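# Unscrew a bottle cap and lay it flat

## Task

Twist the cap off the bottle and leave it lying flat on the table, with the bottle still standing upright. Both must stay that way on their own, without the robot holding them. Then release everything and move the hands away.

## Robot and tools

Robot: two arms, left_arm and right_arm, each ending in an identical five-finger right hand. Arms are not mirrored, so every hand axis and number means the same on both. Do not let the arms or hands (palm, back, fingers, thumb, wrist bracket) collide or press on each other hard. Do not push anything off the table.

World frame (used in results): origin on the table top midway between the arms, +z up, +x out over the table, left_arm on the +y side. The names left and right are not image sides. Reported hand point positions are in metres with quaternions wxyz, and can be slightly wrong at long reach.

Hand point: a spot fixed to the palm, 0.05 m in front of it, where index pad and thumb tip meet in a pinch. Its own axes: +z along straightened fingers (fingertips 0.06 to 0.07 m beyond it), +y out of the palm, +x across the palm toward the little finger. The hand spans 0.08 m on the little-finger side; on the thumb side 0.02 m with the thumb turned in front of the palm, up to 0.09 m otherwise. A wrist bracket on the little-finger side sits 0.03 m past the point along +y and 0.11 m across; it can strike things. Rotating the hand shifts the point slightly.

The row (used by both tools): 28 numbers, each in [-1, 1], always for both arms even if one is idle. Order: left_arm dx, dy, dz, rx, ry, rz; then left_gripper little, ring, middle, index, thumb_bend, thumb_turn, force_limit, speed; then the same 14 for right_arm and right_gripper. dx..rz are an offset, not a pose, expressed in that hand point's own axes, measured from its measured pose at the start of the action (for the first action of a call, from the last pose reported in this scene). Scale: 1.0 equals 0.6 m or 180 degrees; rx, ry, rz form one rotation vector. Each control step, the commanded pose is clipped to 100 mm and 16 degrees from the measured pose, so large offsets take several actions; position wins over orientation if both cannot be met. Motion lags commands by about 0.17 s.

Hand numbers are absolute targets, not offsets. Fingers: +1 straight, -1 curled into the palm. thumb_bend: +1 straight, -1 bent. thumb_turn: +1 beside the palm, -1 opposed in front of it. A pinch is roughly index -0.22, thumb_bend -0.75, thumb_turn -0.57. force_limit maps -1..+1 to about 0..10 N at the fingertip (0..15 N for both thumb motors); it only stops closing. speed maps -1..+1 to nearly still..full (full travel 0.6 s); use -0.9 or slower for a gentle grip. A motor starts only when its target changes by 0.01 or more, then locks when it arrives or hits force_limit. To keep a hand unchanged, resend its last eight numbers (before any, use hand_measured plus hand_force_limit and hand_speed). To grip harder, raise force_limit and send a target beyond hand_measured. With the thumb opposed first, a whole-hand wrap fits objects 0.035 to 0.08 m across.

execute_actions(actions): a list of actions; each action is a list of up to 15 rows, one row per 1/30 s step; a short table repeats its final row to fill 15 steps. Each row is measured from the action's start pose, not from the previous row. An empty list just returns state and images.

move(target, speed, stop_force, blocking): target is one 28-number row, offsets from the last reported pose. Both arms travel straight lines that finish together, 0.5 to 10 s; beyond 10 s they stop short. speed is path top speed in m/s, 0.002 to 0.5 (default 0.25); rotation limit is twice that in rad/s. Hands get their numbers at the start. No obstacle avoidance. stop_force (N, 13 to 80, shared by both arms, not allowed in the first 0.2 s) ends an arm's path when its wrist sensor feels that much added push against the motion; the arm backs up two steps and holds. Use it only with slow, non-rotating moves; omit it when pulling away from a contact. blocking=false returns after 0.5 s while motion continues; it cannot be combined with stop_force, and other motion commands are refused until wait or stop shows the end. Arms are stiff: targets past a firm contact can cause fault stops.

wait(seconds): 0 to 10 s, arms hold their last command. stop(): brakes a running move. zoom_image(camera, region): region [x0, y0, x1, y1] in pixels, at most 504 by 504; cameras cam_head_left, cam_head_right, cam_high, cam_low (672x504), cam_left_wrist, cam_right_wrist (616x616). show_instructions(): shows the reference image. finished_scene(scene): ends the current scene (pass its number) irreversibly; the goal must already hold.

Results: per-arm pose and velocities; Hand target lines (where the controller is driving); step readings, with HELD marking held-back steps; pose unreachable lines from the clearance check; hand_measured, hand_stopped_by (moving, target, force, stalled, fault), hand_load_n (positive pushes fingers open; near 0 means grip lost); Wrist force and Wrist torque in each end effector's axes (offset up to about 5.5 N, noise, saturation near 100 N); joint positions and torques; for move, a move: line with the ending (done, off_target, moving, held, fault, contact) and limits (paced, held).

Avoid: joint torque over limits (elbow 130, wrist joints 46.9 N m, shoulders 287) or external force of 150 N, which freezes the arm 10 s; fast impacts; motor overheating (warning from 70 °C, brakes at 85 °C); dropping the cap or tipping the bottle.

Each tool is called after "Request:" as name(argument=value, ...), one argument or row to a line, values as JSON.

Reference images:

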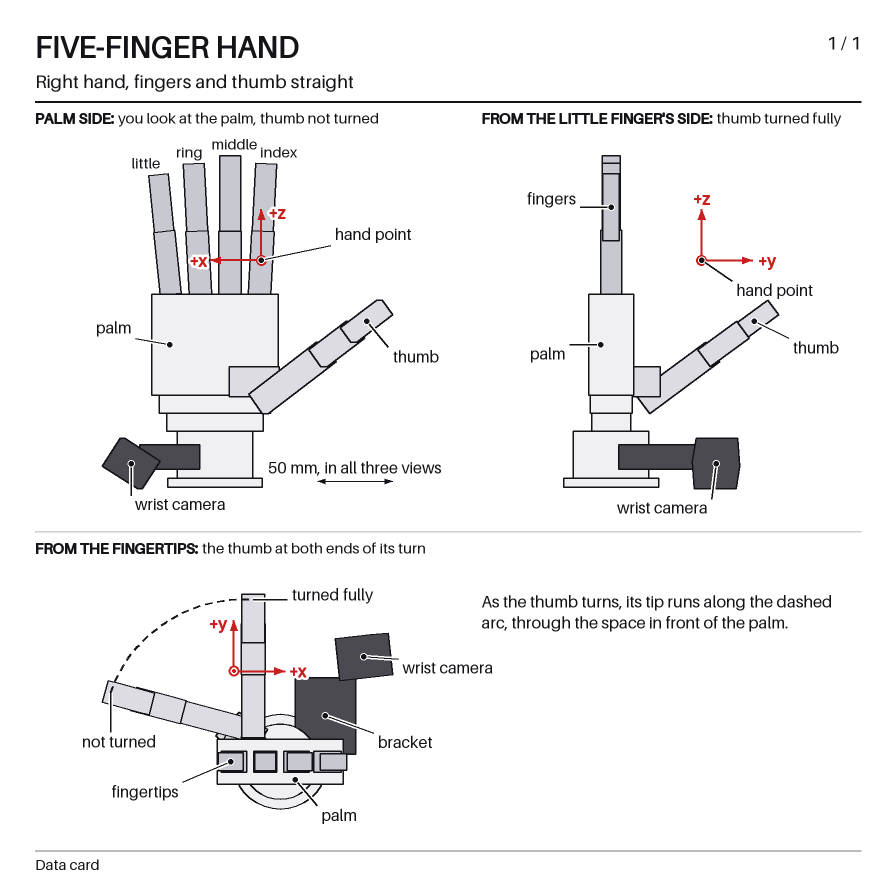

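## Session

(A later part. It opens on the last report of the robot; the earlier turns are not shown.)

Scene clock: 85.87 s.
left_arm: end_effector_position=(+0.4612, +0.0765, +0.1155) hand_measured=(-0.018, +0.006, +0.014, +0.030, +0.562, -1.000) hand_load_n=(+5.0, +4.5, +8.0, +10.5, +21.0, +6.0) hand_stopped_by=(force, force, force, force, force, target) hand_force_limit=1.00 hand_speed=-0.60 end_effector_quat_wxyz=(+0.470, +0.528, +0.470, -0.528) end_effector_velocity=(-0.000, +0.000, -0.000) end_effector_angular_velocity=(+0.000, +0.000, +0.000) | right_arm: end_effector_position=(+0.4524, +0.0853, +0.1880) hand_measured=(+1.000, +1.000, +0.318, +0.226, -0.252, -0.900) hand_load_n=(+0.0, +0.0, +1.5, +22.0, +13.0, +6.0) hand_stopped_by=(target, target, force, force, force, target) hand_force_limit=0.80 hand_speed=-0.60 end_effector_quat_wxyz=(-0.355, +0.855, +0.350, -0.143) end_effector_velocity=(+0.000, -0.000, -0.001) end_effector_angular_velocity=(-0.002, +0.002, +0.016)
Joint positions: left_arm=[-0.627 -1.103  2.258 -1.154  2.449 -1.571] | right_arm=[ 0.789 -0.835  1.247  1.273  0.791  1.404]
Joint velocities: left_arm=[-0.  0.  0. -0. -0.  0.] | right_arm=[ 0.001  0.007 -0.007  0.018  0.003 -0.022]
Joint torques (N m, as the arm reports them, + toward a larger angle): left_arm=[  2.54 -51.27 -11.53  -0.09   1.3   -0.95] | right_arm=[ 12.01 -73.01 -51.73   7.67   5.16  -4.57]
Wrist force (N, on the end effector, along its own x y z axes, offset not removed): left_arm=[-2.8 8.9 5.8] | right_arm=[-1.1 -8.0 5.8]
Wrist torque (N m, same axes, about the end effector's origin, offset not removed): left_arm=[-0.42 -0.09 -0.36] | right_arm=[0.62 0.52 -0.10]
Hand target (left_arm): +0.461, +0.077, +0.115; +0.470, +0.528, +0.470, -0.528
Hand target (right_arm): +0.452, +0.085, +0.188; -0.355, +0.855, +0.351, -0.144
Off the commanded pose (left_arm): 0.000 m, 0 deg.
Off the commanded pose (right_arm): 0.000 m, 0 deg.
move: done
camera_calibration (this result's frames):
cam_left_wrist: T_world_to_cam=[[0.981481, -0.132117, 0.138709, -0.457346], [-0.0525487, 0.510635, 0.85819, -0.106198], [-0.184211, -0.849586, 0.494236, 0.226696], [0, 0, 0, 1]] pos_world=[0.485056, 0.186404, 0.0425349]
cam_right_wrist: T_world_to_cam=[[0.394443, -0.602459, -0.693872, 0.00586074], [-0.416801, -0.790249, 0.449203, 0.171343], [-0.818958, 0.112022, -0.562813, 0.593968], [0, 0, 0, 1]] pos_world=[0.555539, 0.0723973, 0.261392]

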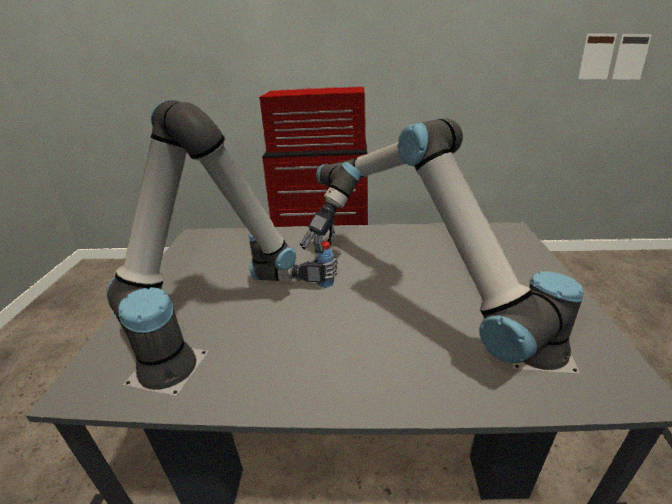

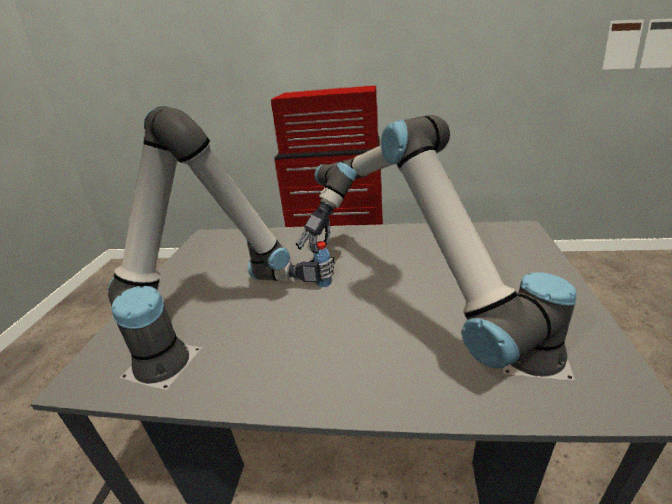

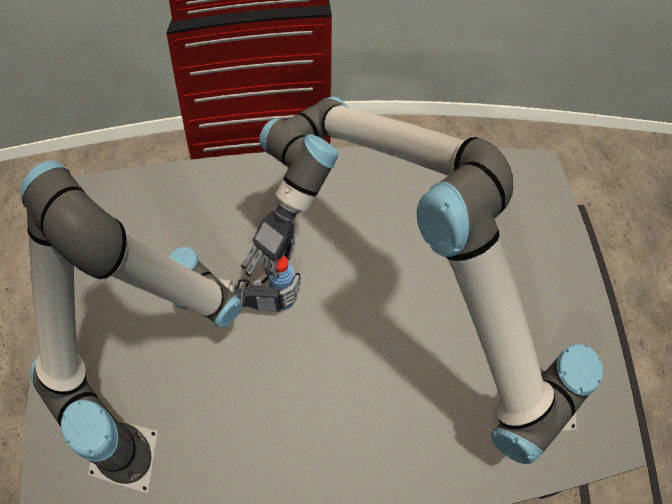

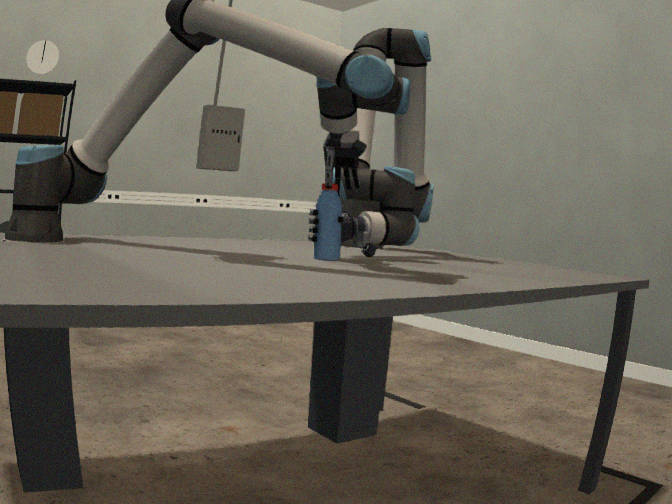

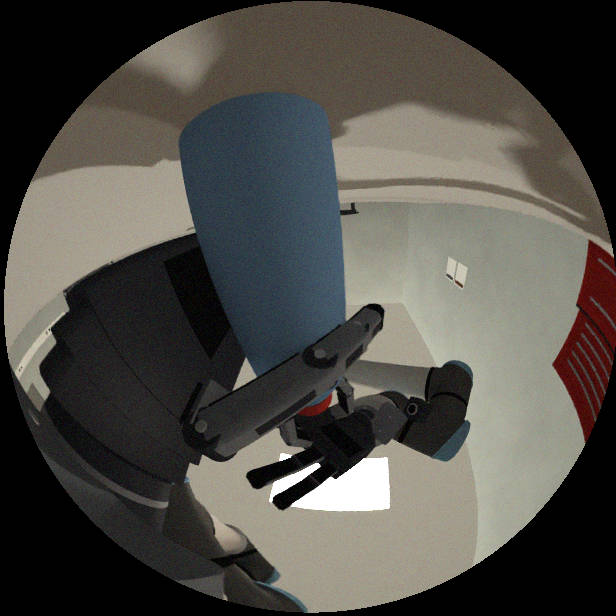

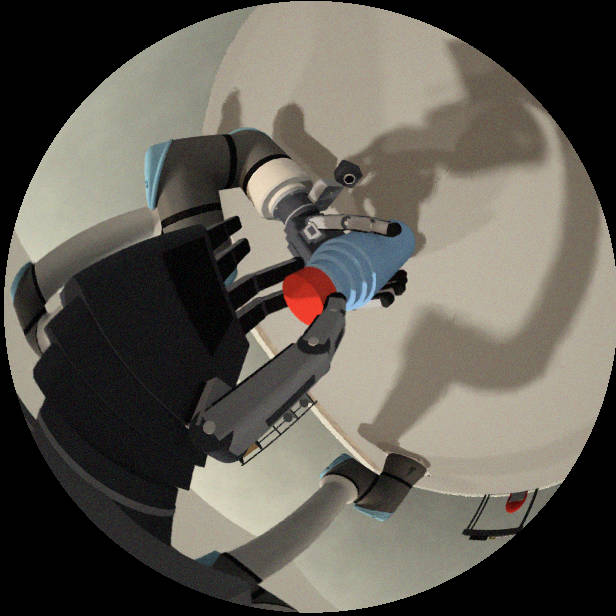

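Request:
move(
  target=[0,0,0,0,0,0,-1,-1,-1,-1,-1,-1,1,-0.6,0,0,0,0,0,0,1,1,0.6,0.6,0.7,-0.9,0.6,0.5],
)

Request:
move(
  target=[0,0,0,0,0,0,-1,-1,-1,-1,-1,-1,1,-0.6,0.013,-0.025,0.033,0,0.471,0.471,1,1,0.6,0.6,0.7,-0.9,0.6,0.5],
  speed=0.4,
)

Request:
move(
  target=[0,0,0,0,0,0,-1,-1,-1,-1,-1,-1,1,-0.6,0,0,0,0,0,0,1,1,-0.6,-0.6,-0.8,-0.9,0.8,-0.4],
)

Request:
move(
  target=[0,0,0,0,0,0,-1,-1,-1,-1,-1,-1,1,-0.6,0.015,0.005,-0.006,0,-0.157,-0.157,1,1,-0.6,-0.6,-0.8,-0.9,0.8,-0.4],
)

Request:
move(
  target=[0,0,0,0,0,0,-1,-1,-1,-1,-1,-1,1,-0.6,0.015,0.005,-0.006,0,-0.157,-0.157,1,1,-0.6,-0.6,-0.8,-0.9,0.8,-0.4],
)

Request:
move(
  target=[0,0,0,0,0,0,-1,-1,-1,-1,-1,-1,1,-0.6,0.015,0.005,-0.006,0,-0.157,-0.157,1,1,-0.6,-0.6,-0.8,-0.9,0.8,-0.4],
)

Request:
zoom_image(
  camera="cam_low",
  region=[250,110,430,245],
)

Scene clock: 87.37 s.
left_arm: end_effector_position=(+0.4612, +0.0766, +0.1155) hand_measured=(-0.018, +0.006, +0.014, +0.030, +0.562, -1.000) hand_load_n=(+5.0, +4.0, +8.0, +10.0, +21.0, +6.0) hand_stopped_by=(force, force, force, force, force, target) hand_force_limit=1.00 hand_speed=-0.60 end_effector_quat_wxyz=(+0.470, +0.528, +0.470, -0.528) end_effector_velocity=(-0.000, +0.000, -0.000) end_effector_angular_velocity=(+0.001, +0.001, -0.001) | right_arm: end_effector_position=(+0.4523, +0.0853, +0.1880) hand_measured=(+1.000, +1.000, +0.600, +0.600, +0.700, -0.900) hand_load_n=(+0.0, +0.0, +0.0, +0.0, +0.0, +0.0) hand_stopped_by=(target, target, target, target, target, target) hand_force_limit=0.60 hand_speed=0.50 end_effector_quat_wxyz=(-0.355, +0.855, +0.350, -0.143) end_effector_velocity=(+0.000, -0.000, -0.002) end_effector_angular_velocity=(-0.002, +0.003, -0.001)
Joint positions: left_arm=[-0.627 -1.103  2.258 -1.154  2.449 -1.571] | right_arm=[ 0.789 -0.835  1.247  1.273  0.791  1.404]
Joint velocities: left_arm=[-0.    -0.001  0.     0.002  0.     0.   ] | right_arm=[-0.001  0.003 -0.001  0.001 -0.     0.   ]
Joint torques (N m, as the arm reports them, + toward a larger angle): left_arm=[  3.43 -50.43 -13.12  -0.18   1.3   -1.29] | right_arm=[ -15.4  -103.69  -24.18    0.78   -4.72    3.44]
Wrist force (N, on the end effector, along its own x y z axes, offset not removed): left_arm=[-5.3 0.9 -2.9] | right_arm=[3.4 -0.4 -0.6]
Wrist torque (N m, same axes, about the end effector's origin, offset not removed): left_arm=[0.16 0.01 -0.10] | right_arm=[-0.19 -0.59 0.36]
Hand target (left_arm): +0.461, +0.077, +0.115; +0.470, +0.528, +0.470, -0.528
Hand target (right_arm): +0.452, +0.085, +0.188; -0.355, +0.855, +0.350, -0.143
Off the commanded pose (left_arm): 0.000 m, 0 deg.
Off the commanded pose (right_arm): 0.000 m, 0 deg.
move: done
camera_calibration (this result's frames):
cam_left_wrist: T_world_to_cam=[[0.981482, -0.132118, 0.138703, -0.457341], [-0.052544, 0.51063, 0.858193, -0.106199], [-0.184208, -0.849589, 0.494232, 0.2267], [0, 0, 0, 1]] pos_world=[0.485052, 0.186408, 0.0425318]
cam_right_wrist: T_world_to_cam=[[0.394508, -0.602427, -0.693863, 0.00586372], [-0.41673, -0.790286, 0.449204, 0.171318], [-0.818962, 0.111939, -0.562823, 0.593937], [0, 0, 0, 1]] pos_world=[0.555492, 0.0724384, 0.261393]

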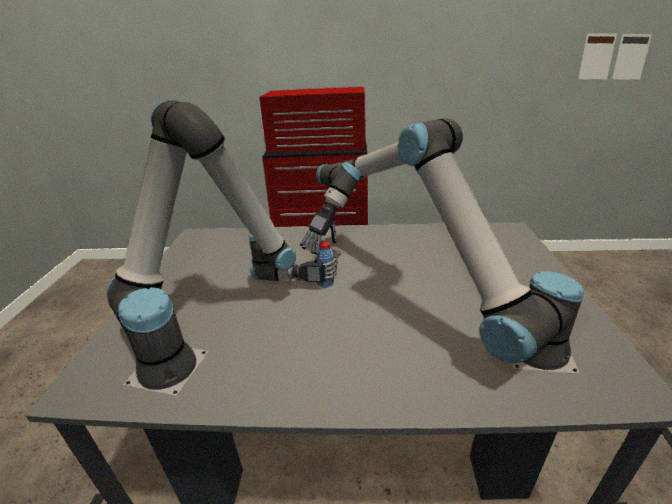

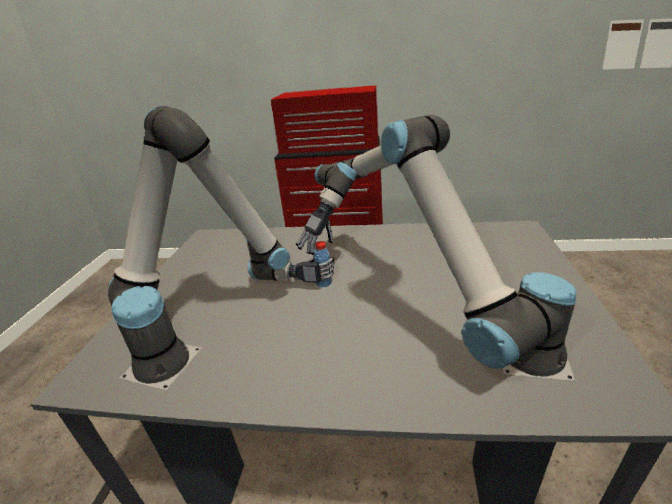

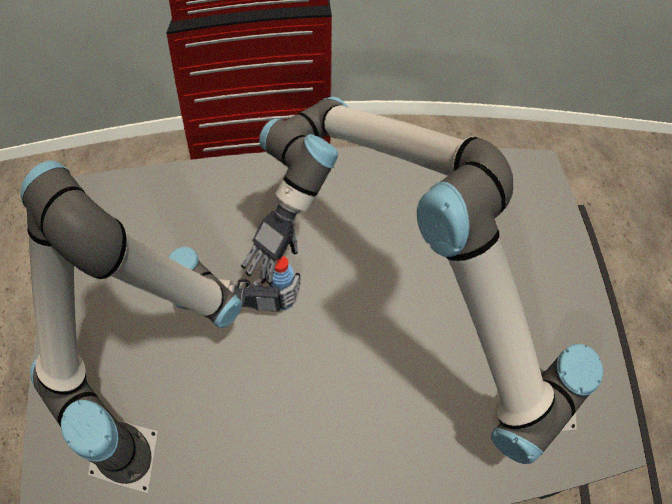

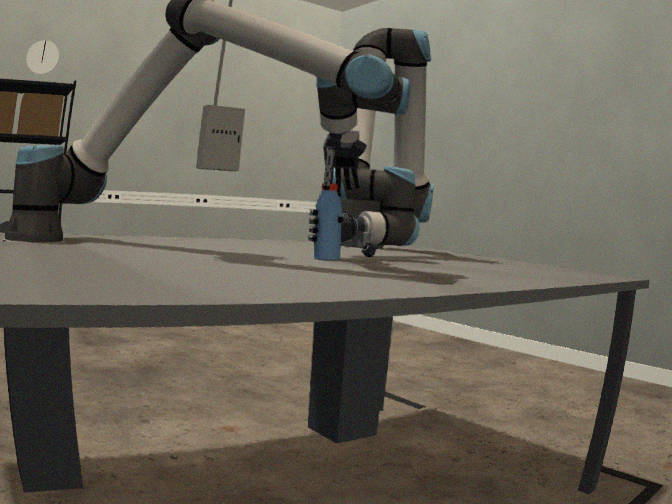

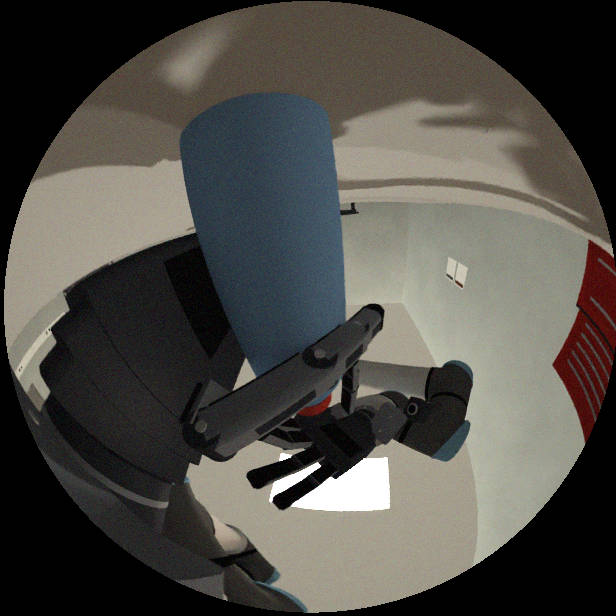

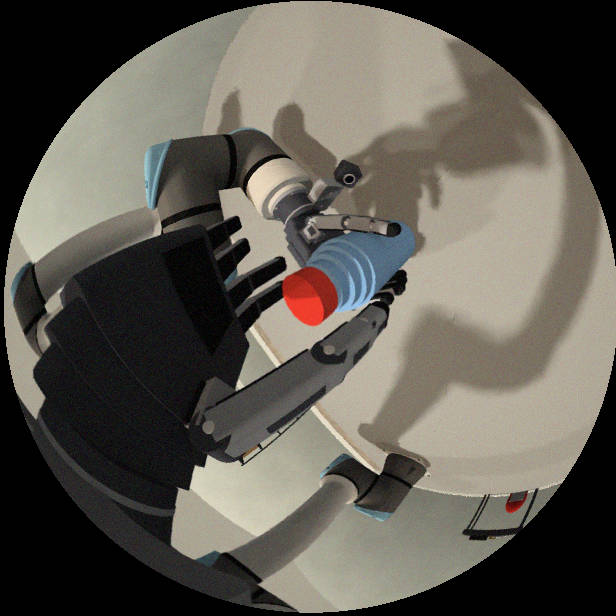

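Scene clock: 90.67 s.
left_arm: end_effector_position=(+0.4612, +0.0766, +0.1155) hand_measured=(-0.018, +0.006, +0.014, +0.030, +0.562, -1.000) hand_load_n=(+5.0, +4.0, +8.0, +10.0, +21.0, +6.0) hand_stopped_by=(force, force, force, force, force, target) hand_force_limit=1.00 hand_speed=-0.60 end_effector_quat_wxyz=(+0.470, +0.528, +0.470, -0.528) end_effector_velocity=(-0.000, +0.000, -0.000) end_effector_angular_velocity=(+0.000, +0.000, -0.000) | right_arm: end_effector_position=(+0.4407, +0.1085, +0.1846) hand_measured=(+1.000, +1.000, +0.600, +0.600, +0.700, -0.900) hand_load_n=(+0.0, +0.0, +0.0, +0.0, +0.0, +0.0) hand_stopped_by=(target, target, target, target, target, target) hand_force_limit=0.60 hand_speed=0.50 end_effector_quat_wxyz=(-0.305, +0.730, -0.565, +0.234) end_effector_velocity=(-0.001, -0.000, -0.001) end_effector_angular_velocity=(-0.004, +0.004, -0.016)
Joint positions: left_arm=[-0.627 -1.103  2.258 -1.154  2.449 -1.571] | right_arm=[ 1.081 -1.096  1.523  0.484  2.04   3.673]
Joint velocities: left_arm=[-0.     0.     0.001 -0.001  0.     0.   ] | right_arm=[ 0.003  0.006 -0.006  0.014  0.011  0.018]
Joint torques (N m, as the arm reports them, + toward a larger angle): left_arm=[  2.87 -49.27 -13.28  -0.03   0.99  -1.42] | right_arm=[ 20.43 -56.75 -52.09   5.39   3.83   3.4 ]
Wrist force (N, on the end effector, along its own x y z axes, offset not removed): left_arm=[-4.6 -0.7 -2.1] | right_arm=[2.7 2.6 1.7]
Wrist torque (N m, same axes, about the end effector's origin, offset not removed): left_arm=[-0.02 -0.16 0.01] | right_arm=[0.28 -0.28 0.29]
Hand target (left_arm): +0.461, +0.077, +0.115; +0.470, +0.528, +0.470, -0.528
Hand target (right_arm): +0.441, +0.108, +0.185; -0.305, +0.730, -0.565, +0.234
Off the commanded pose (left_arm): 0.000 m, 0 deg.
Off the commanded pose (right_arm): 0.000 m, 0 deg.
move: done
camera_calibration (this result's frames):
cam_left_wrist: T_world_to_cam=[[0.981482, -0.132118, 0.138703, -0.457341], [-0.0525439, 0.51063, 0.858193, -0.106199], [-0.184209, -0.849589, 0.494232, 0.2267], [0, 0, 0, 1]] pos_world=[0.485052, 0.186407, 0.0425318]
cam_right_wrist: T_world_to_cam=[[-0.717823, -0.0387411, -0.695147, 0.45127], [-0.479699, 0.75116, 0.453484, 0.0460485], [0.504598, 0.658982, -0.557784, -0.0636454], [0, 0, 0, 1]] pos_world=[0.378137, 0.0248341, 0.257316]

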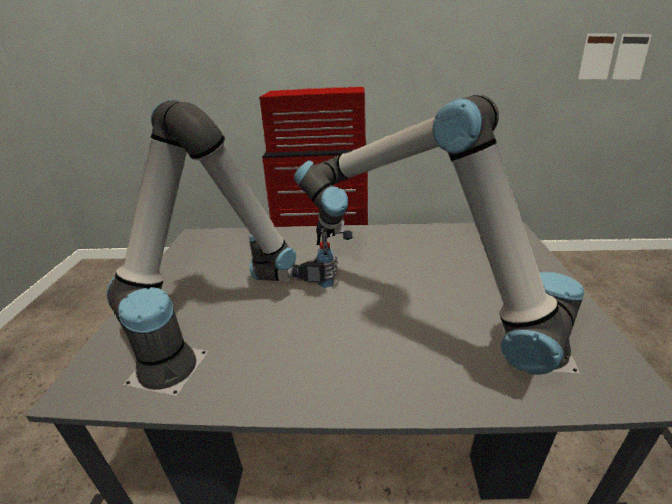

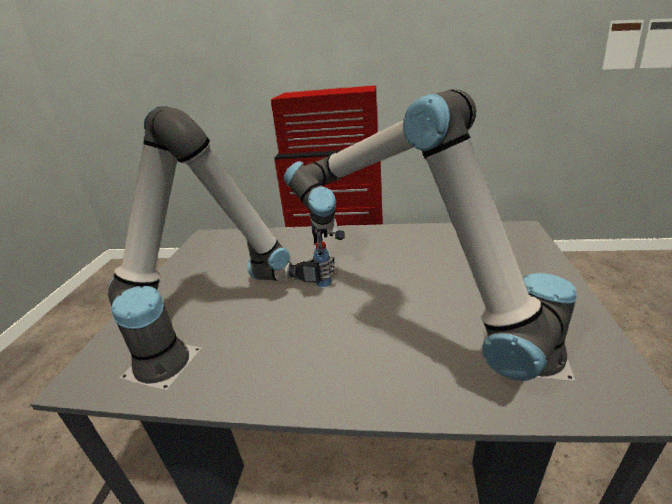

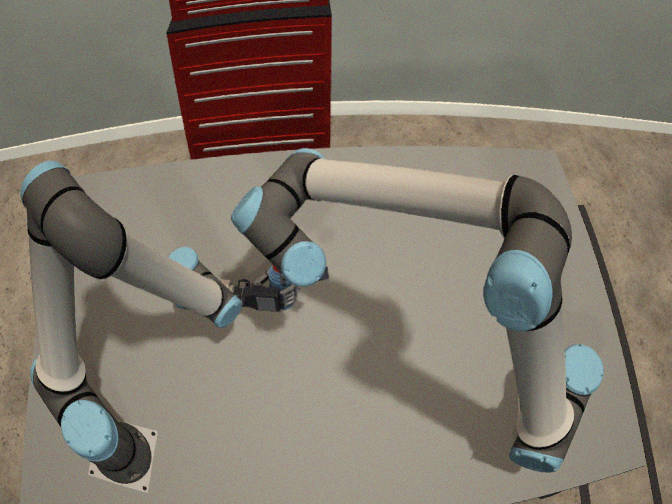

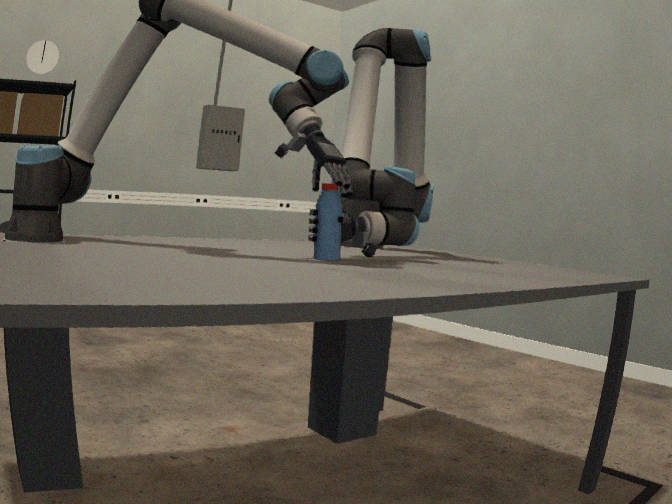

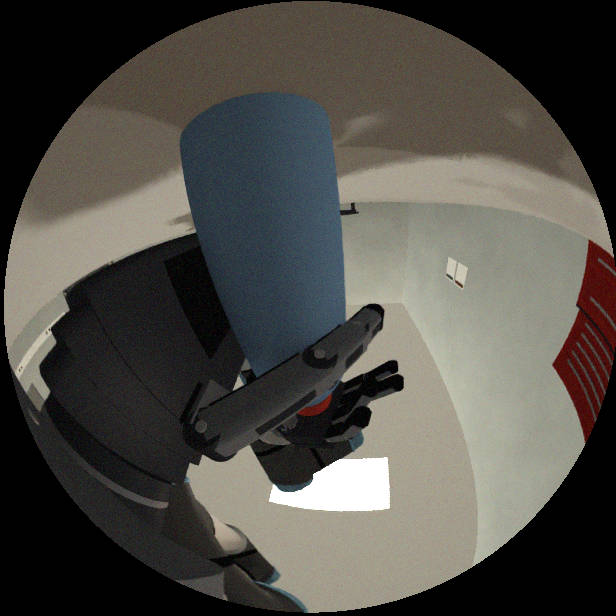

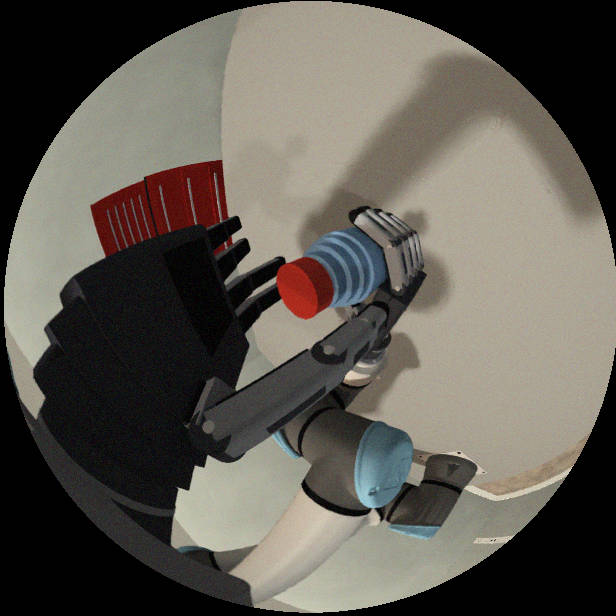

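Scene clock: 92.53 s.
left_arm: end_effector_position=(+0.4612, +0.0766, +0.1155) hand_measured=(-0.018, +0.006, +0.014, +0.030, +0.562, -1.000) hand_load_n=(+4.5, +4.5, +9.0, +11.5, +19.0, +8.5) hand_stopped_by=(force, force, force, force, force, target) hand_force_limit=1.00 hand_speed=-0.60 end_effector_quat_wxyz=(+0.470, +0.528, +0.470, -0.528) end_effector_velocity=(+0.000, -0.000, -0.000) end_effector_angular_velocity=(-0.000, -0.000, -0.000) | right_arm: end_effector_position=(+0.4406, +0.1084, +0.1846) hand_measured=(+1.000, +1.000, +0.314, +0.208, -0.264, -0.900) hand_load_n=(+0.0, +0.0, +12.0, +14.0, +13.0, +1.5) hand_stopped_by=(target, target, force, force, force, target) hand_force_limit=0.80 hand_speed=-0.40 end_effector_quat_wxyz=(-0.305, +0.730, -0.565, +0.234) end_effector_velocity=(-0.001, -0.001, +0.001) end_effector_angular_velocity=(+0.001, -0.001, +0.000)
Joint positions: left_arm=[-0.627 -1.103  2.258 -1.154  2.449 -1.571] | right_arm=[ 1.081 -1.096  1.523  0.484  2.04   3.673]
Joint velocities: left_arm=[-0.     0.001 -0.    -0.001 -0.     0.   ] | right_arm=[ 0.    -0.002  0.002 -0.     0.    -0.   ]
Joint torques (N m, as the arm reports them, + toward a larger angle): left_arm=[  4.34 -50.11 -16.1   -0.35  -3.12  -1.02] | right_arm=[ -2.47 -51.33 -11.51   9.65  -4.61  -4.84]
Wrist force (N, on the end effector, along its own x y z axes, offset not removed): left_arm=[-6.7 -8.7 3.1] | right_arm=[-9.4 -23.2 -1.1]
Wrist torque (N m, same axes, about the end effector's origin, offset not removed): left_arm=[0.03 0.26 -0.02] | right_arm=[0.34 0.98 -0.65]
Hand target (left_arm): +0.461, +0.077, +0.115; +0.470, +0.528, +0.470, -0.528
Hand target (right_arm): +0.441, +0.108, +0.185; -0.305, +0.730, -0.565, +0.234
Off the commanded pose (left_arm): 0.000 m, 0 deg.
Off the commanded pose (right_arm): 0.000 m, 0 deg.
move: done
camera_calibration (this result's frames):
cam_left_wrist: T_world_to_cam=[[0.981501, -0.131984, 0.138697, -0.457391], [-0.0526091, 0.510618, 0.858197, -0.106168], [-0.184089, -0.849618, 0.494228, 0.226662], [0, 0, 0, 1]] pos_world=[0.48507, 0.186419, 0.0425286]
cam_right_wrist: T_world_to_cam=[[-0.717871, -0.0387825, -0.695095, 0.451257], [-0.479692, 0.751155, 0.4535, 0.0460463], [0.504536, 0.658986, -0.557836, -0.0635834], [0, 0, 0, 1]] pos_world=[0.378113, 0.0248135, 0.257315]

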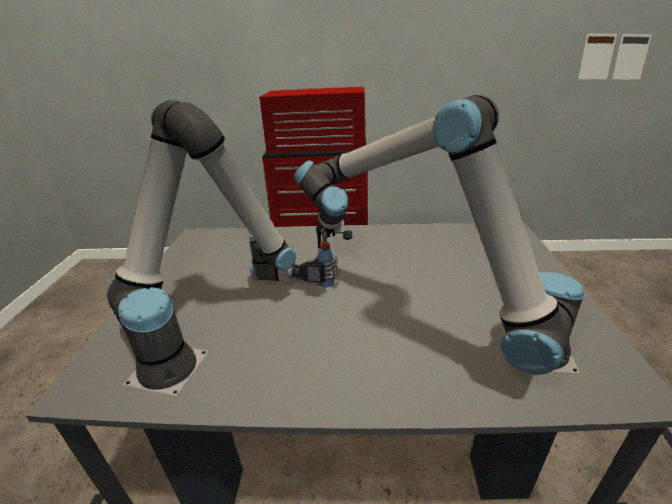

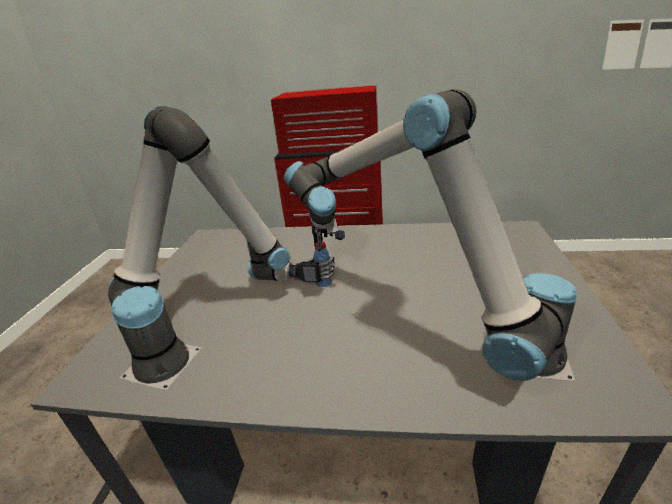

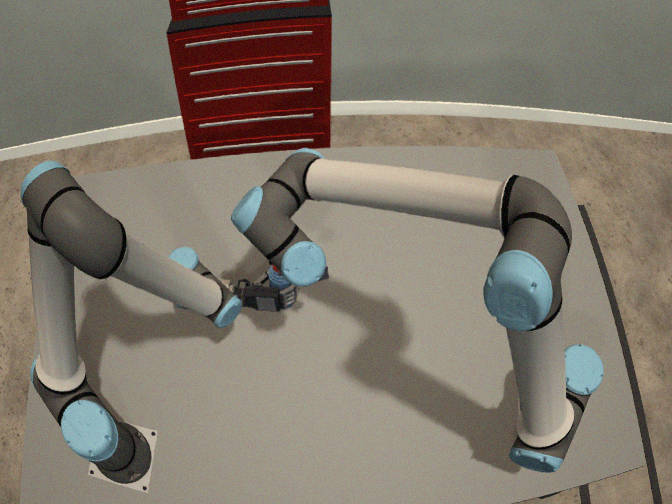

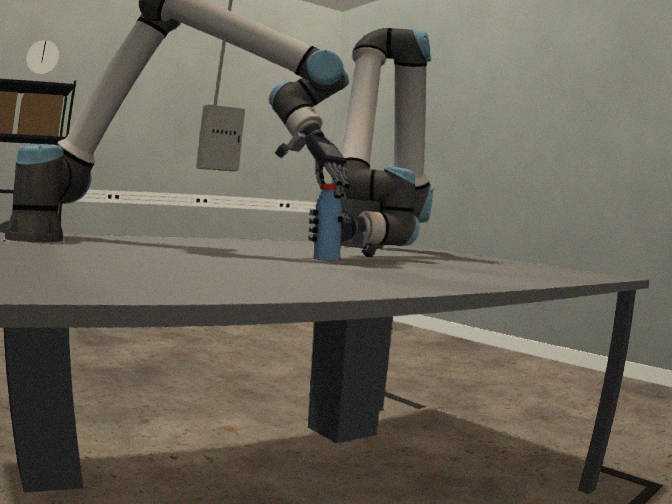

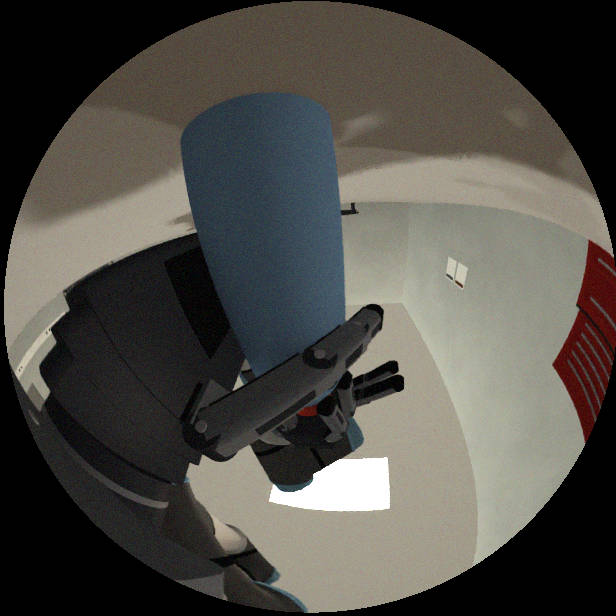

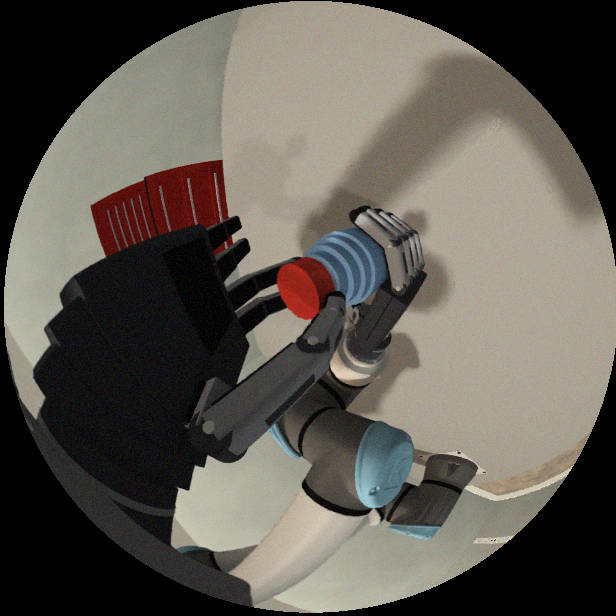

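Scene clock: 94.47 s.
left_arm: end_effector_position=(+0.4612, +0.0766, +0.1155) hand_measured=(-0.018, +0.006, +0.014, +0.030, +0.562, -1.000) hand_load_n=(+6.5, +5.0, +7.5, +8.5, +20.5, +5.0) hand_stopped_by=(force, force, force, force, force, target) hand_force_limit=1.00 hand_speed=-0.60 end_effector_quat_wxyz=(+0.470, +0.528, +0.470, -0.528) end_effector_velocity=(-0.000, -0.000, +0.000) end_effector_angular_velocity=(+0.000, +0.000, -0.000) | right_arm: end_effector_position=(+0.4384, +0.0985, +0.1850) hand_measured=(+1.000, +1.000, +0.314, +0.208, -0.262, -0.900) hand_load_n=(+0.0, +0.0, +5.5, +14.5, +17.0, +6.5) hand_stopped_by=(target, target, force, force, force, target) hand_force_limit=0.80 hand_speed=-0.40 end_effector_quat_wxyz=(-0.366, +0.879, -0.281, +0.117) end_effector_velocity=(-0.000, -0.000, -0.001) end_effector_angular_velocity=(-0.001, +0.002, +0.017)
Joint positions: left_arm=[-0.627 -1.103  2.258 -1.154  2.449 -1.571] | right_arm=[ 0.926 -1.181  1.628  0.34   1.459  3.03 ]
Joint velocities: left_arm=[-0.    -0.    -0.     0.001  0.    -0.   ] | right_arm=[-0.004  0.002 -0.     0.003 -0.015 -0.015]
Joint torques (N m, as the arm reports them, + toward a larger angle): left_arm=[  2.67 -50.5  -16.51  -0.18   2.08  -1.07] | right_arm=[-16.89 -42.79 -39.06   7.38  -3.22  -4.27]
Wrist force (N, on the end effector, along its own x y z axes, offset not removed): left_arm=[-5.2 -1.1 -7.3] | right_arm=[1.9 -14.9 -11.2]
Wrist torque (N m, same axes, about the end effector's origin, offset not removed): left_arm=[-0.12 -0.07 -0.31] | right_arm=[0.22 0.29 0.01]
Hand target (left_arm): +0.461, +0.077, +0.115; +0.470, +0.528, +0.470, -0.528
Hand target (right_arm): +0.438, +0.099, +0.185; -0.366, +0.879, -0.281, +0.117
Off the commanded pose (left_arm): 0.000 m, 0 deg.
Off the commanded pose (right_arm): 0.000 m, 0 deg.
move: done
camera_calibration (this result's frames):
cam_left_wrist: T_world_to_cam=[[0.981507, -0.131934, 0.138697, -0.457411], [-0.0526353, 0.510615, 0.858197, -0.106155], [-0.184046, -0.849627, 0.494228, 0.226647], [0, 0, 0, 1]] pos_world=[0.485078, 0.186422, 0.0425286]
cam_right_wrist: T_world_to_cam=[[-0.524465, -0.490372, -0.69604, 0.409426], [-0.850781, 0.269851, 0.450947, 0.262808], [-0.0333047, 0.828683, -0.558726, 0.163562], [0, 0, 0, 1]] pos_world=[0.443769, -0.00568846, 0.257851]

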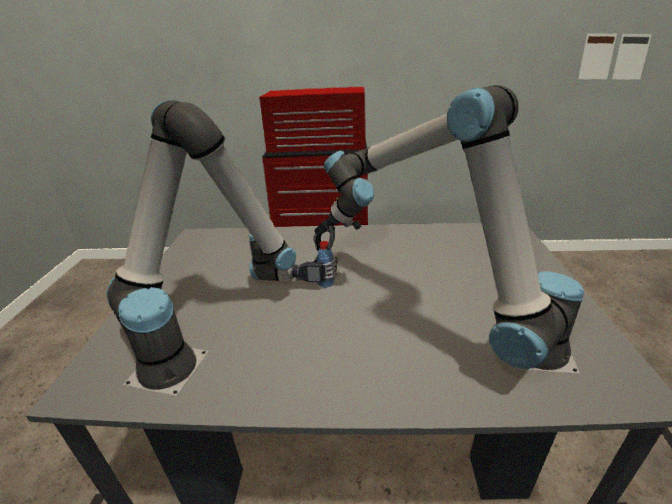

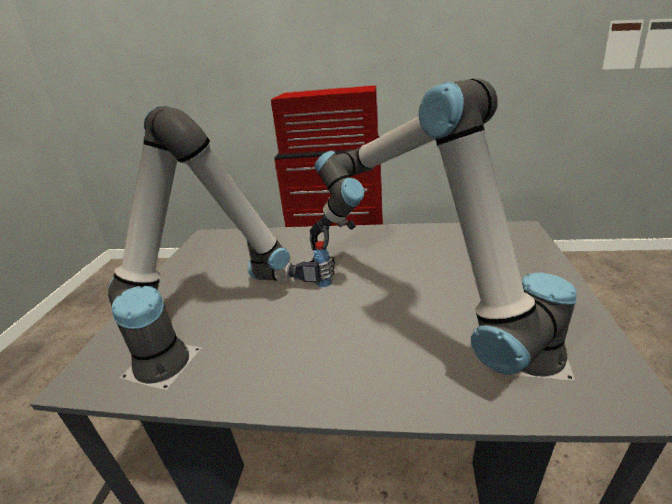

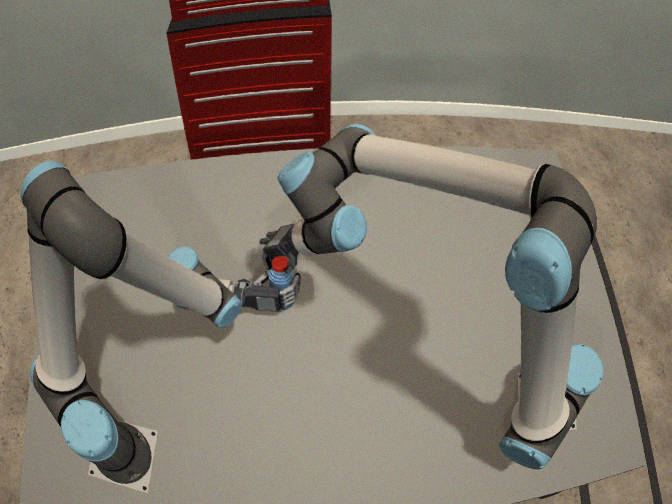

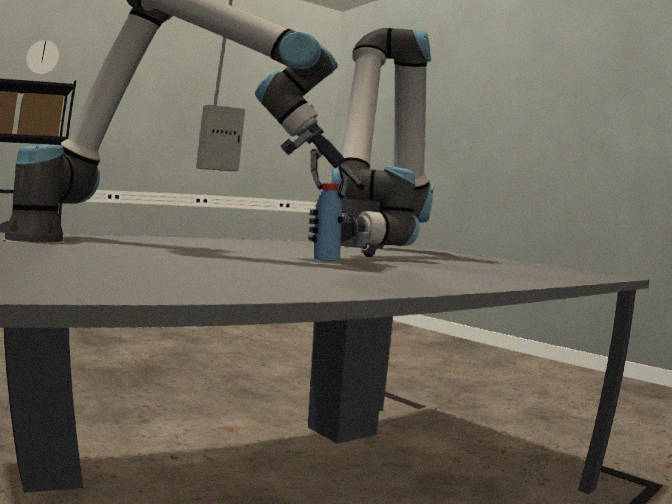

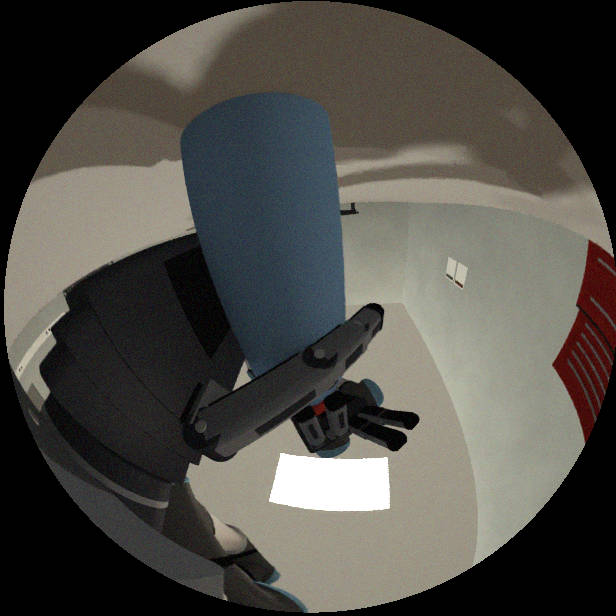

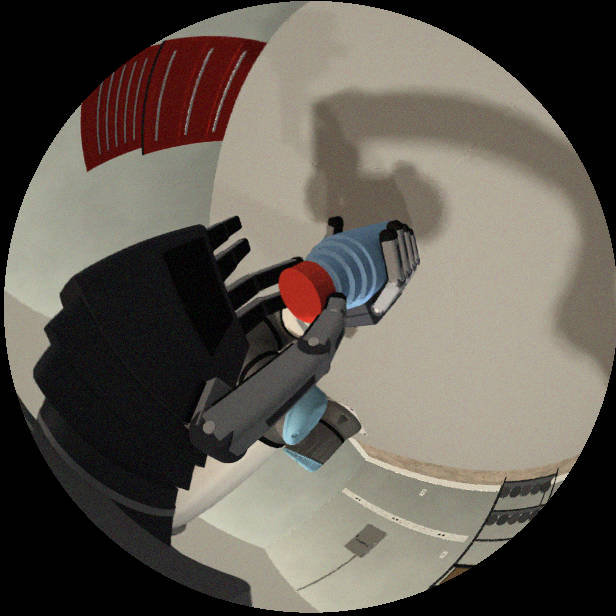

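Scene clock: 96.43 s.
left_arm: end_effector_position=(+0.4612, +0.0766, +0.1155) hand_measured=(-0.018, +0.006, +0.014, +0.030, +0.562, -1.000) hand_load_n=(+7.0, +5.5, +8.0, +9.5, +20.0, +4.5) hand_stopped_by=(force, force, force, force, force, target) hand_force_limit=1.00 hand_speed=-0.60 end_effector_quat_wxyz=(+0.470, +0.528, +0.470, -0.528) end_effector_velocity=(-0.001, +0.000, -0.001) end_effector_angular_velocity=(+0.001, +0.001, -0.001) | right_arm: end_effector_position=(+0.4430, +0.0895, +0.1855) hand_measured=(+1.000, +1.000, +0.314, +0.208, -0.260, -0.900) hand_load_n=(+0.0, +0.0, +3.0, +20.5, +18.0, +5.0) hand_stopped_by=(target, target, force, force, force, target) hand_force_limit=0.80 hand_speed=-0.40 end_effector_quat_wxyz=(-0.384, +0.923, +0.036, -0.013) end_effector_velocity=(-0.000, -0.000, -0.001) end_effector_angular_velocity=(-0.004, +0.002, +0.015)
Joint positions: left_arm=[-0.627 -1.103  2.258 -1.154  2.449 -1.571] | right_arm=[ 0.805 -1.065  1.5    0.619  0.945  2.337]
Joint velocities: left_arm=[-0.     0.001  0.     0.     0.    -0.   ] | right_arm=[-0.001  0.006 -0.006  0.014 -0.006 -0.018]
Joint torques (N m, as the arm reports them, + toward a larger angle): left_arm=[  2.74 -50.51 -16.92  -0.23   1.97  -1.54] | right_arm=[-17.54 -56.43 -42.95   7.68  -2.02  -4.23]
Wrist force (N, on the end effector, along its own x y z axes, offset not removed): left_arm=[-1.1 -0.4 3.5] | right_arm=[2.4 -12.1 -5.9]
Wrist torque (N m, same axes, about the end effector's origin, offset not removed): left_arm=[-0.20 -0.73 0.01] | right_arm=[0.51 0.24 0.14]
Hand target (left_arm): +0.461, +0.077, +0.115; +0.470, +0.528, +0.470, -0.528
Hand target (right_arm): +0.443, +0.089, +0.185; -0.384, +0.923, +0.036, -0.014
Off the commanded pose (left_arm): 0.000 m, 0 deg.
Off the commanded pose (right_arm): 0.000 m, 0 deg.
move: done
camera_calibration (this result's frames):
cam_left_wrist: T_world_to_cam=[[0.981506, -0.131941, 0.138697, -0.457408], [-0.0526313, 0.510615, 0.858197, -0.106157], [-0.184052, -0.849626, 0.494228, 0.226649], [0, 0, 0, 1]] pos_world=[0.485077, 0.186421, 0.0425286]
cam_right_wrist: T_world_to_cam=[[-0.0863588, -0.712906, -0.695921, 0.233609], [-0.827299, -0.337882, 0.44879, 0.313316], [-0.555084, 0.614492, -0.560608, 0.42216], [0, 0, 0, 1]] pos_world=[0.513714, 0.012991, 0.258627]

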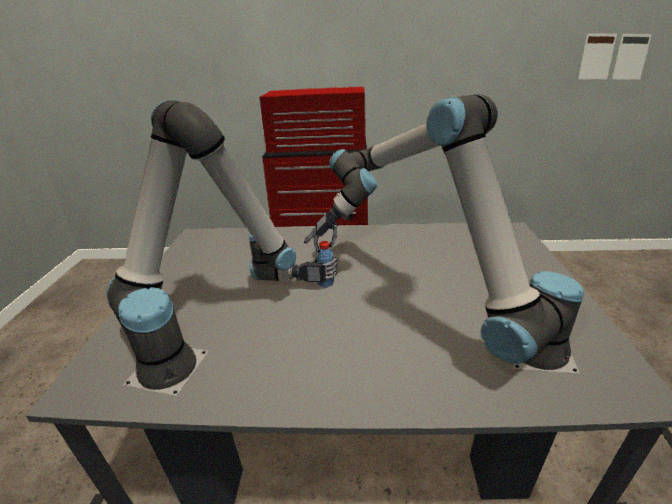

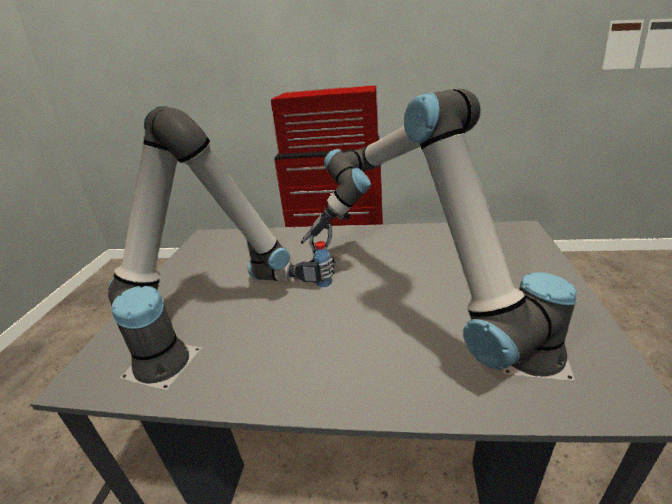

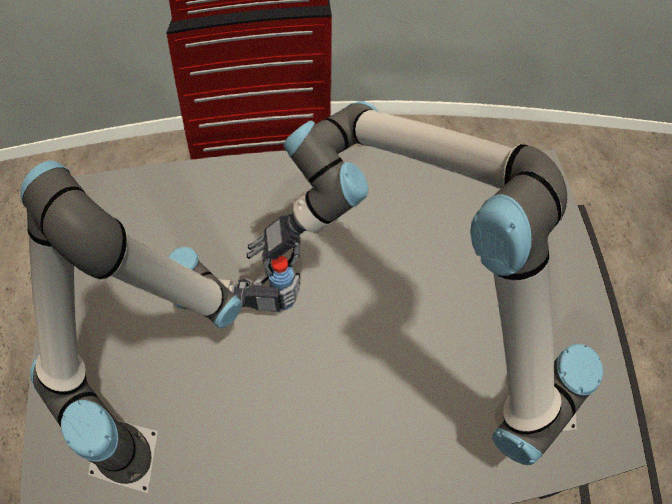

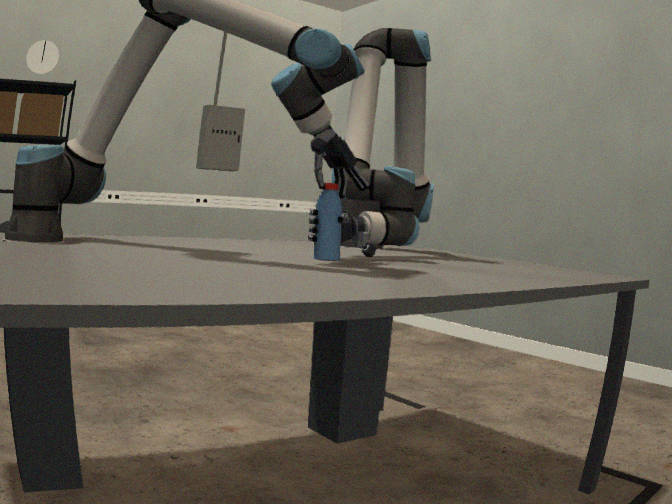

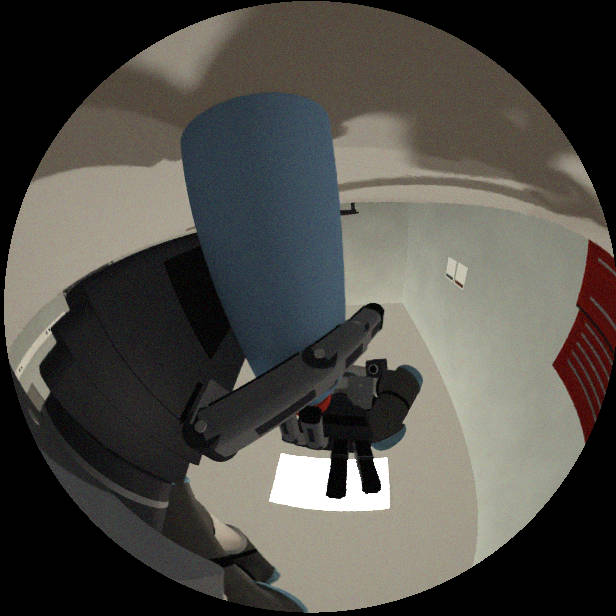

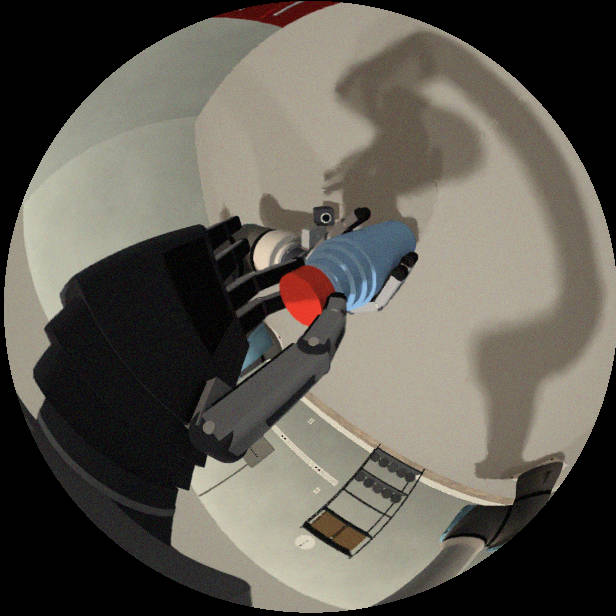

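Scene clock: 98.40 s.
left_arm: end_effector_position=(+0.4612, +0.0766, +0.1155) hand_measured=(-0.018, +0.006, +0.014, +0.030, +0.562, -1.000) hand_load_n=(+4.0, +4.0, +9.5, +13.0, +18.5, +9.0) hand_stopped_by=(force, force, force, force, force, target) hand_force_limit=1.00 hand_speed=-0.60 end_effector_quat_wxyz=(+0.470, +0.528, +0.470, -0.528) end_effector_velocity=(+0.000, -0.000, +0.000) end_effector_angular_velocity=(-0.001, -0.001, -0.000) | right_arm: end_effector_position=(+0.4523, +0.0855, +0.1860) hand_measured=(+1.000, +1.000, +0.314, +0.230, -0.260, -0.900) hand_load_n=(+0.0, +0.0, +4.5, +22.0, +10.5, +2.0) hand_stopped_by=(target, target, force, force, force, target) hand_force_limit=0.80 hand_speed=-0.40 end_effector_quat_wxyz=(-0.356, +0.856, +0.348, -0.142) end_effector_velocity=(+0.001, +0.000, -0.001) end_effector_angular_velocity=(-0.002, +0.001, +0.017)
Joint positions: left_arm=[-0.627 -1.103  2.258 -1.154  2.449 -1.571] | right_arm=[ 0.789 -0.835  1.25   1.265  0.791  1.409]
Joint velocities: left_arm=[-0.    -0.     0.    -0.002 -0.    -0.   ] | right_arm=[ 0.001  0.007 -0.007  0.017  0.003 -0.022]
Joint torques (N m, as the arm reports them, + toward a larger angle): left_arm=[  2.45 -49.81 -15.9   -0.18  -0.11  -1.31] | right_arm=[  8.12 -69.59 -43.79   7.97   7.57  -4.1 ]
Wrist force (N, on the end effector, along its own x y z axes, offset not removed): left_arm=[1.9 8.7 15.6] | right_arm=[10.4 -18.9 2.6]
Wrist torque (N m, same axes, about the end effector's origin, offset not removed): left_arm=[-0.34 0.10 0.20] | right_arm=[0.41 0.43 0.09]
Hand target (left_arm): +0.461, +0.077, +0.115; +0.470, +0.528, +0.470, -0.528
Hand target (right_arm): +0.452, +0.085, +0.186; -0.355, +0.855, +0.349, -0.143
Off the commanded pose (left_arm): 0.000 m, 0 deg.
Off the commanded pose (right_arm): 0.000 m, 0 deg.
move: done
camera_calibration (this result's frames):
cam_left_wrist: T_world_to_cam=[[0.981504, -0.131956, 0.138697, -0.457402], [-0.0526237, 0.510616, 0.858197, -0.106161], [-0.184065, -0.849623, 0.494228, 0.226653], [0, 0, 0, 1]] pos_world=[0.485075, 0.18642, 0.0425285]
cam_right_wrist: T_world_to_cam=[[0.392736, -0.603156, -0.694235, 0.00555756], [-0.420255, -0.789165, 0.447889, 0.174116], [-0.818012, 0.115854, -0.563413, 0.592134], [0, 0, 0, 1]] pos_world=[0.555363, 0.0721572, 0.25949]

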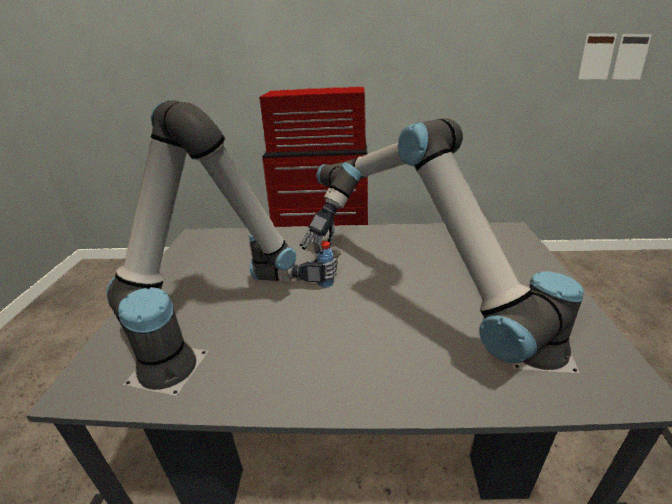

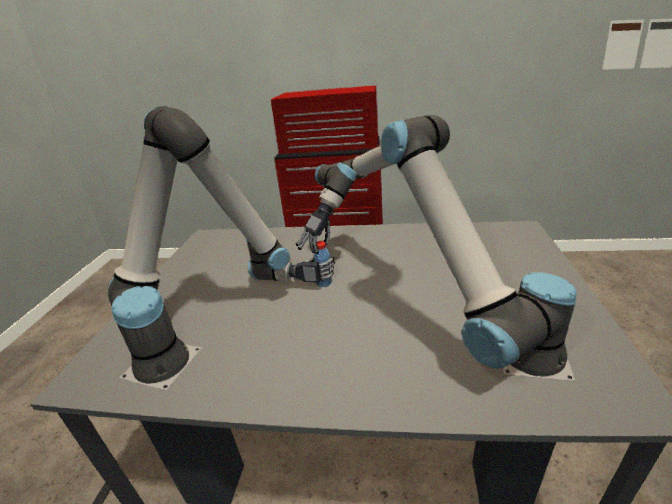

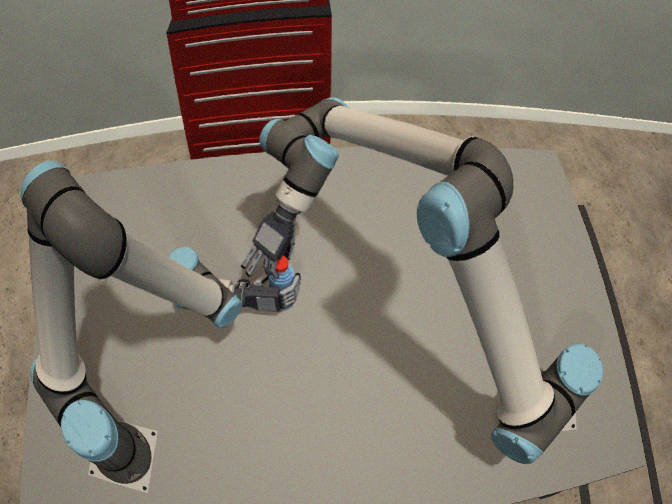

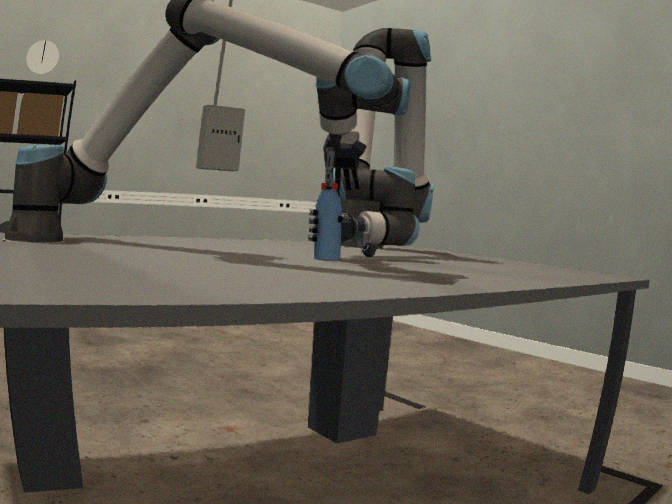

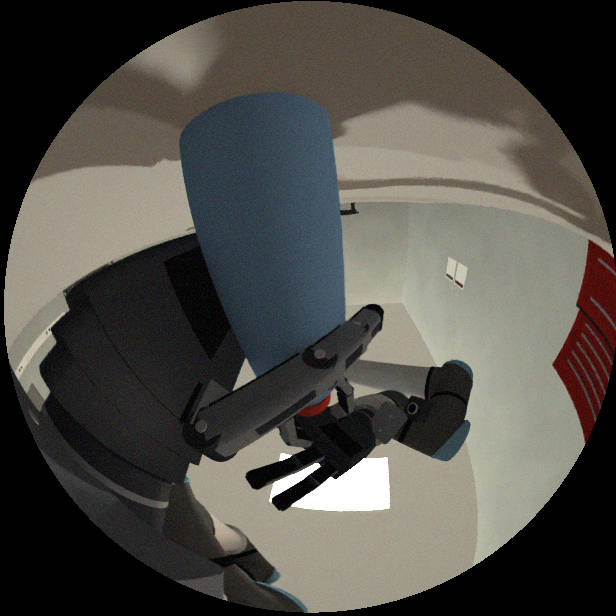

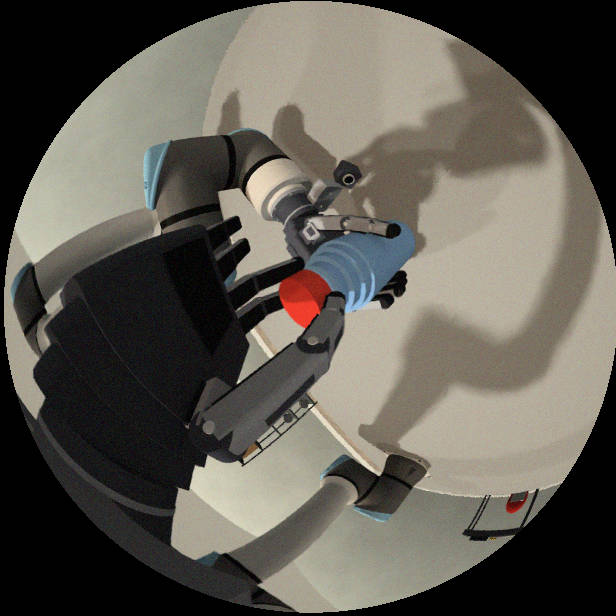

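Region (250, 110, 430, 245) of cam_low's 672x504 image, scaled by 2.800, with more detail than that image has; it fills the top 378 rows of this view, and the rest is white.

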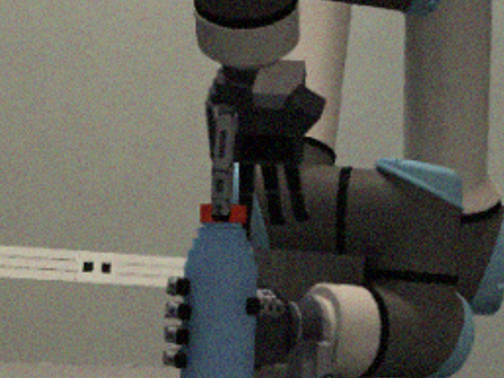

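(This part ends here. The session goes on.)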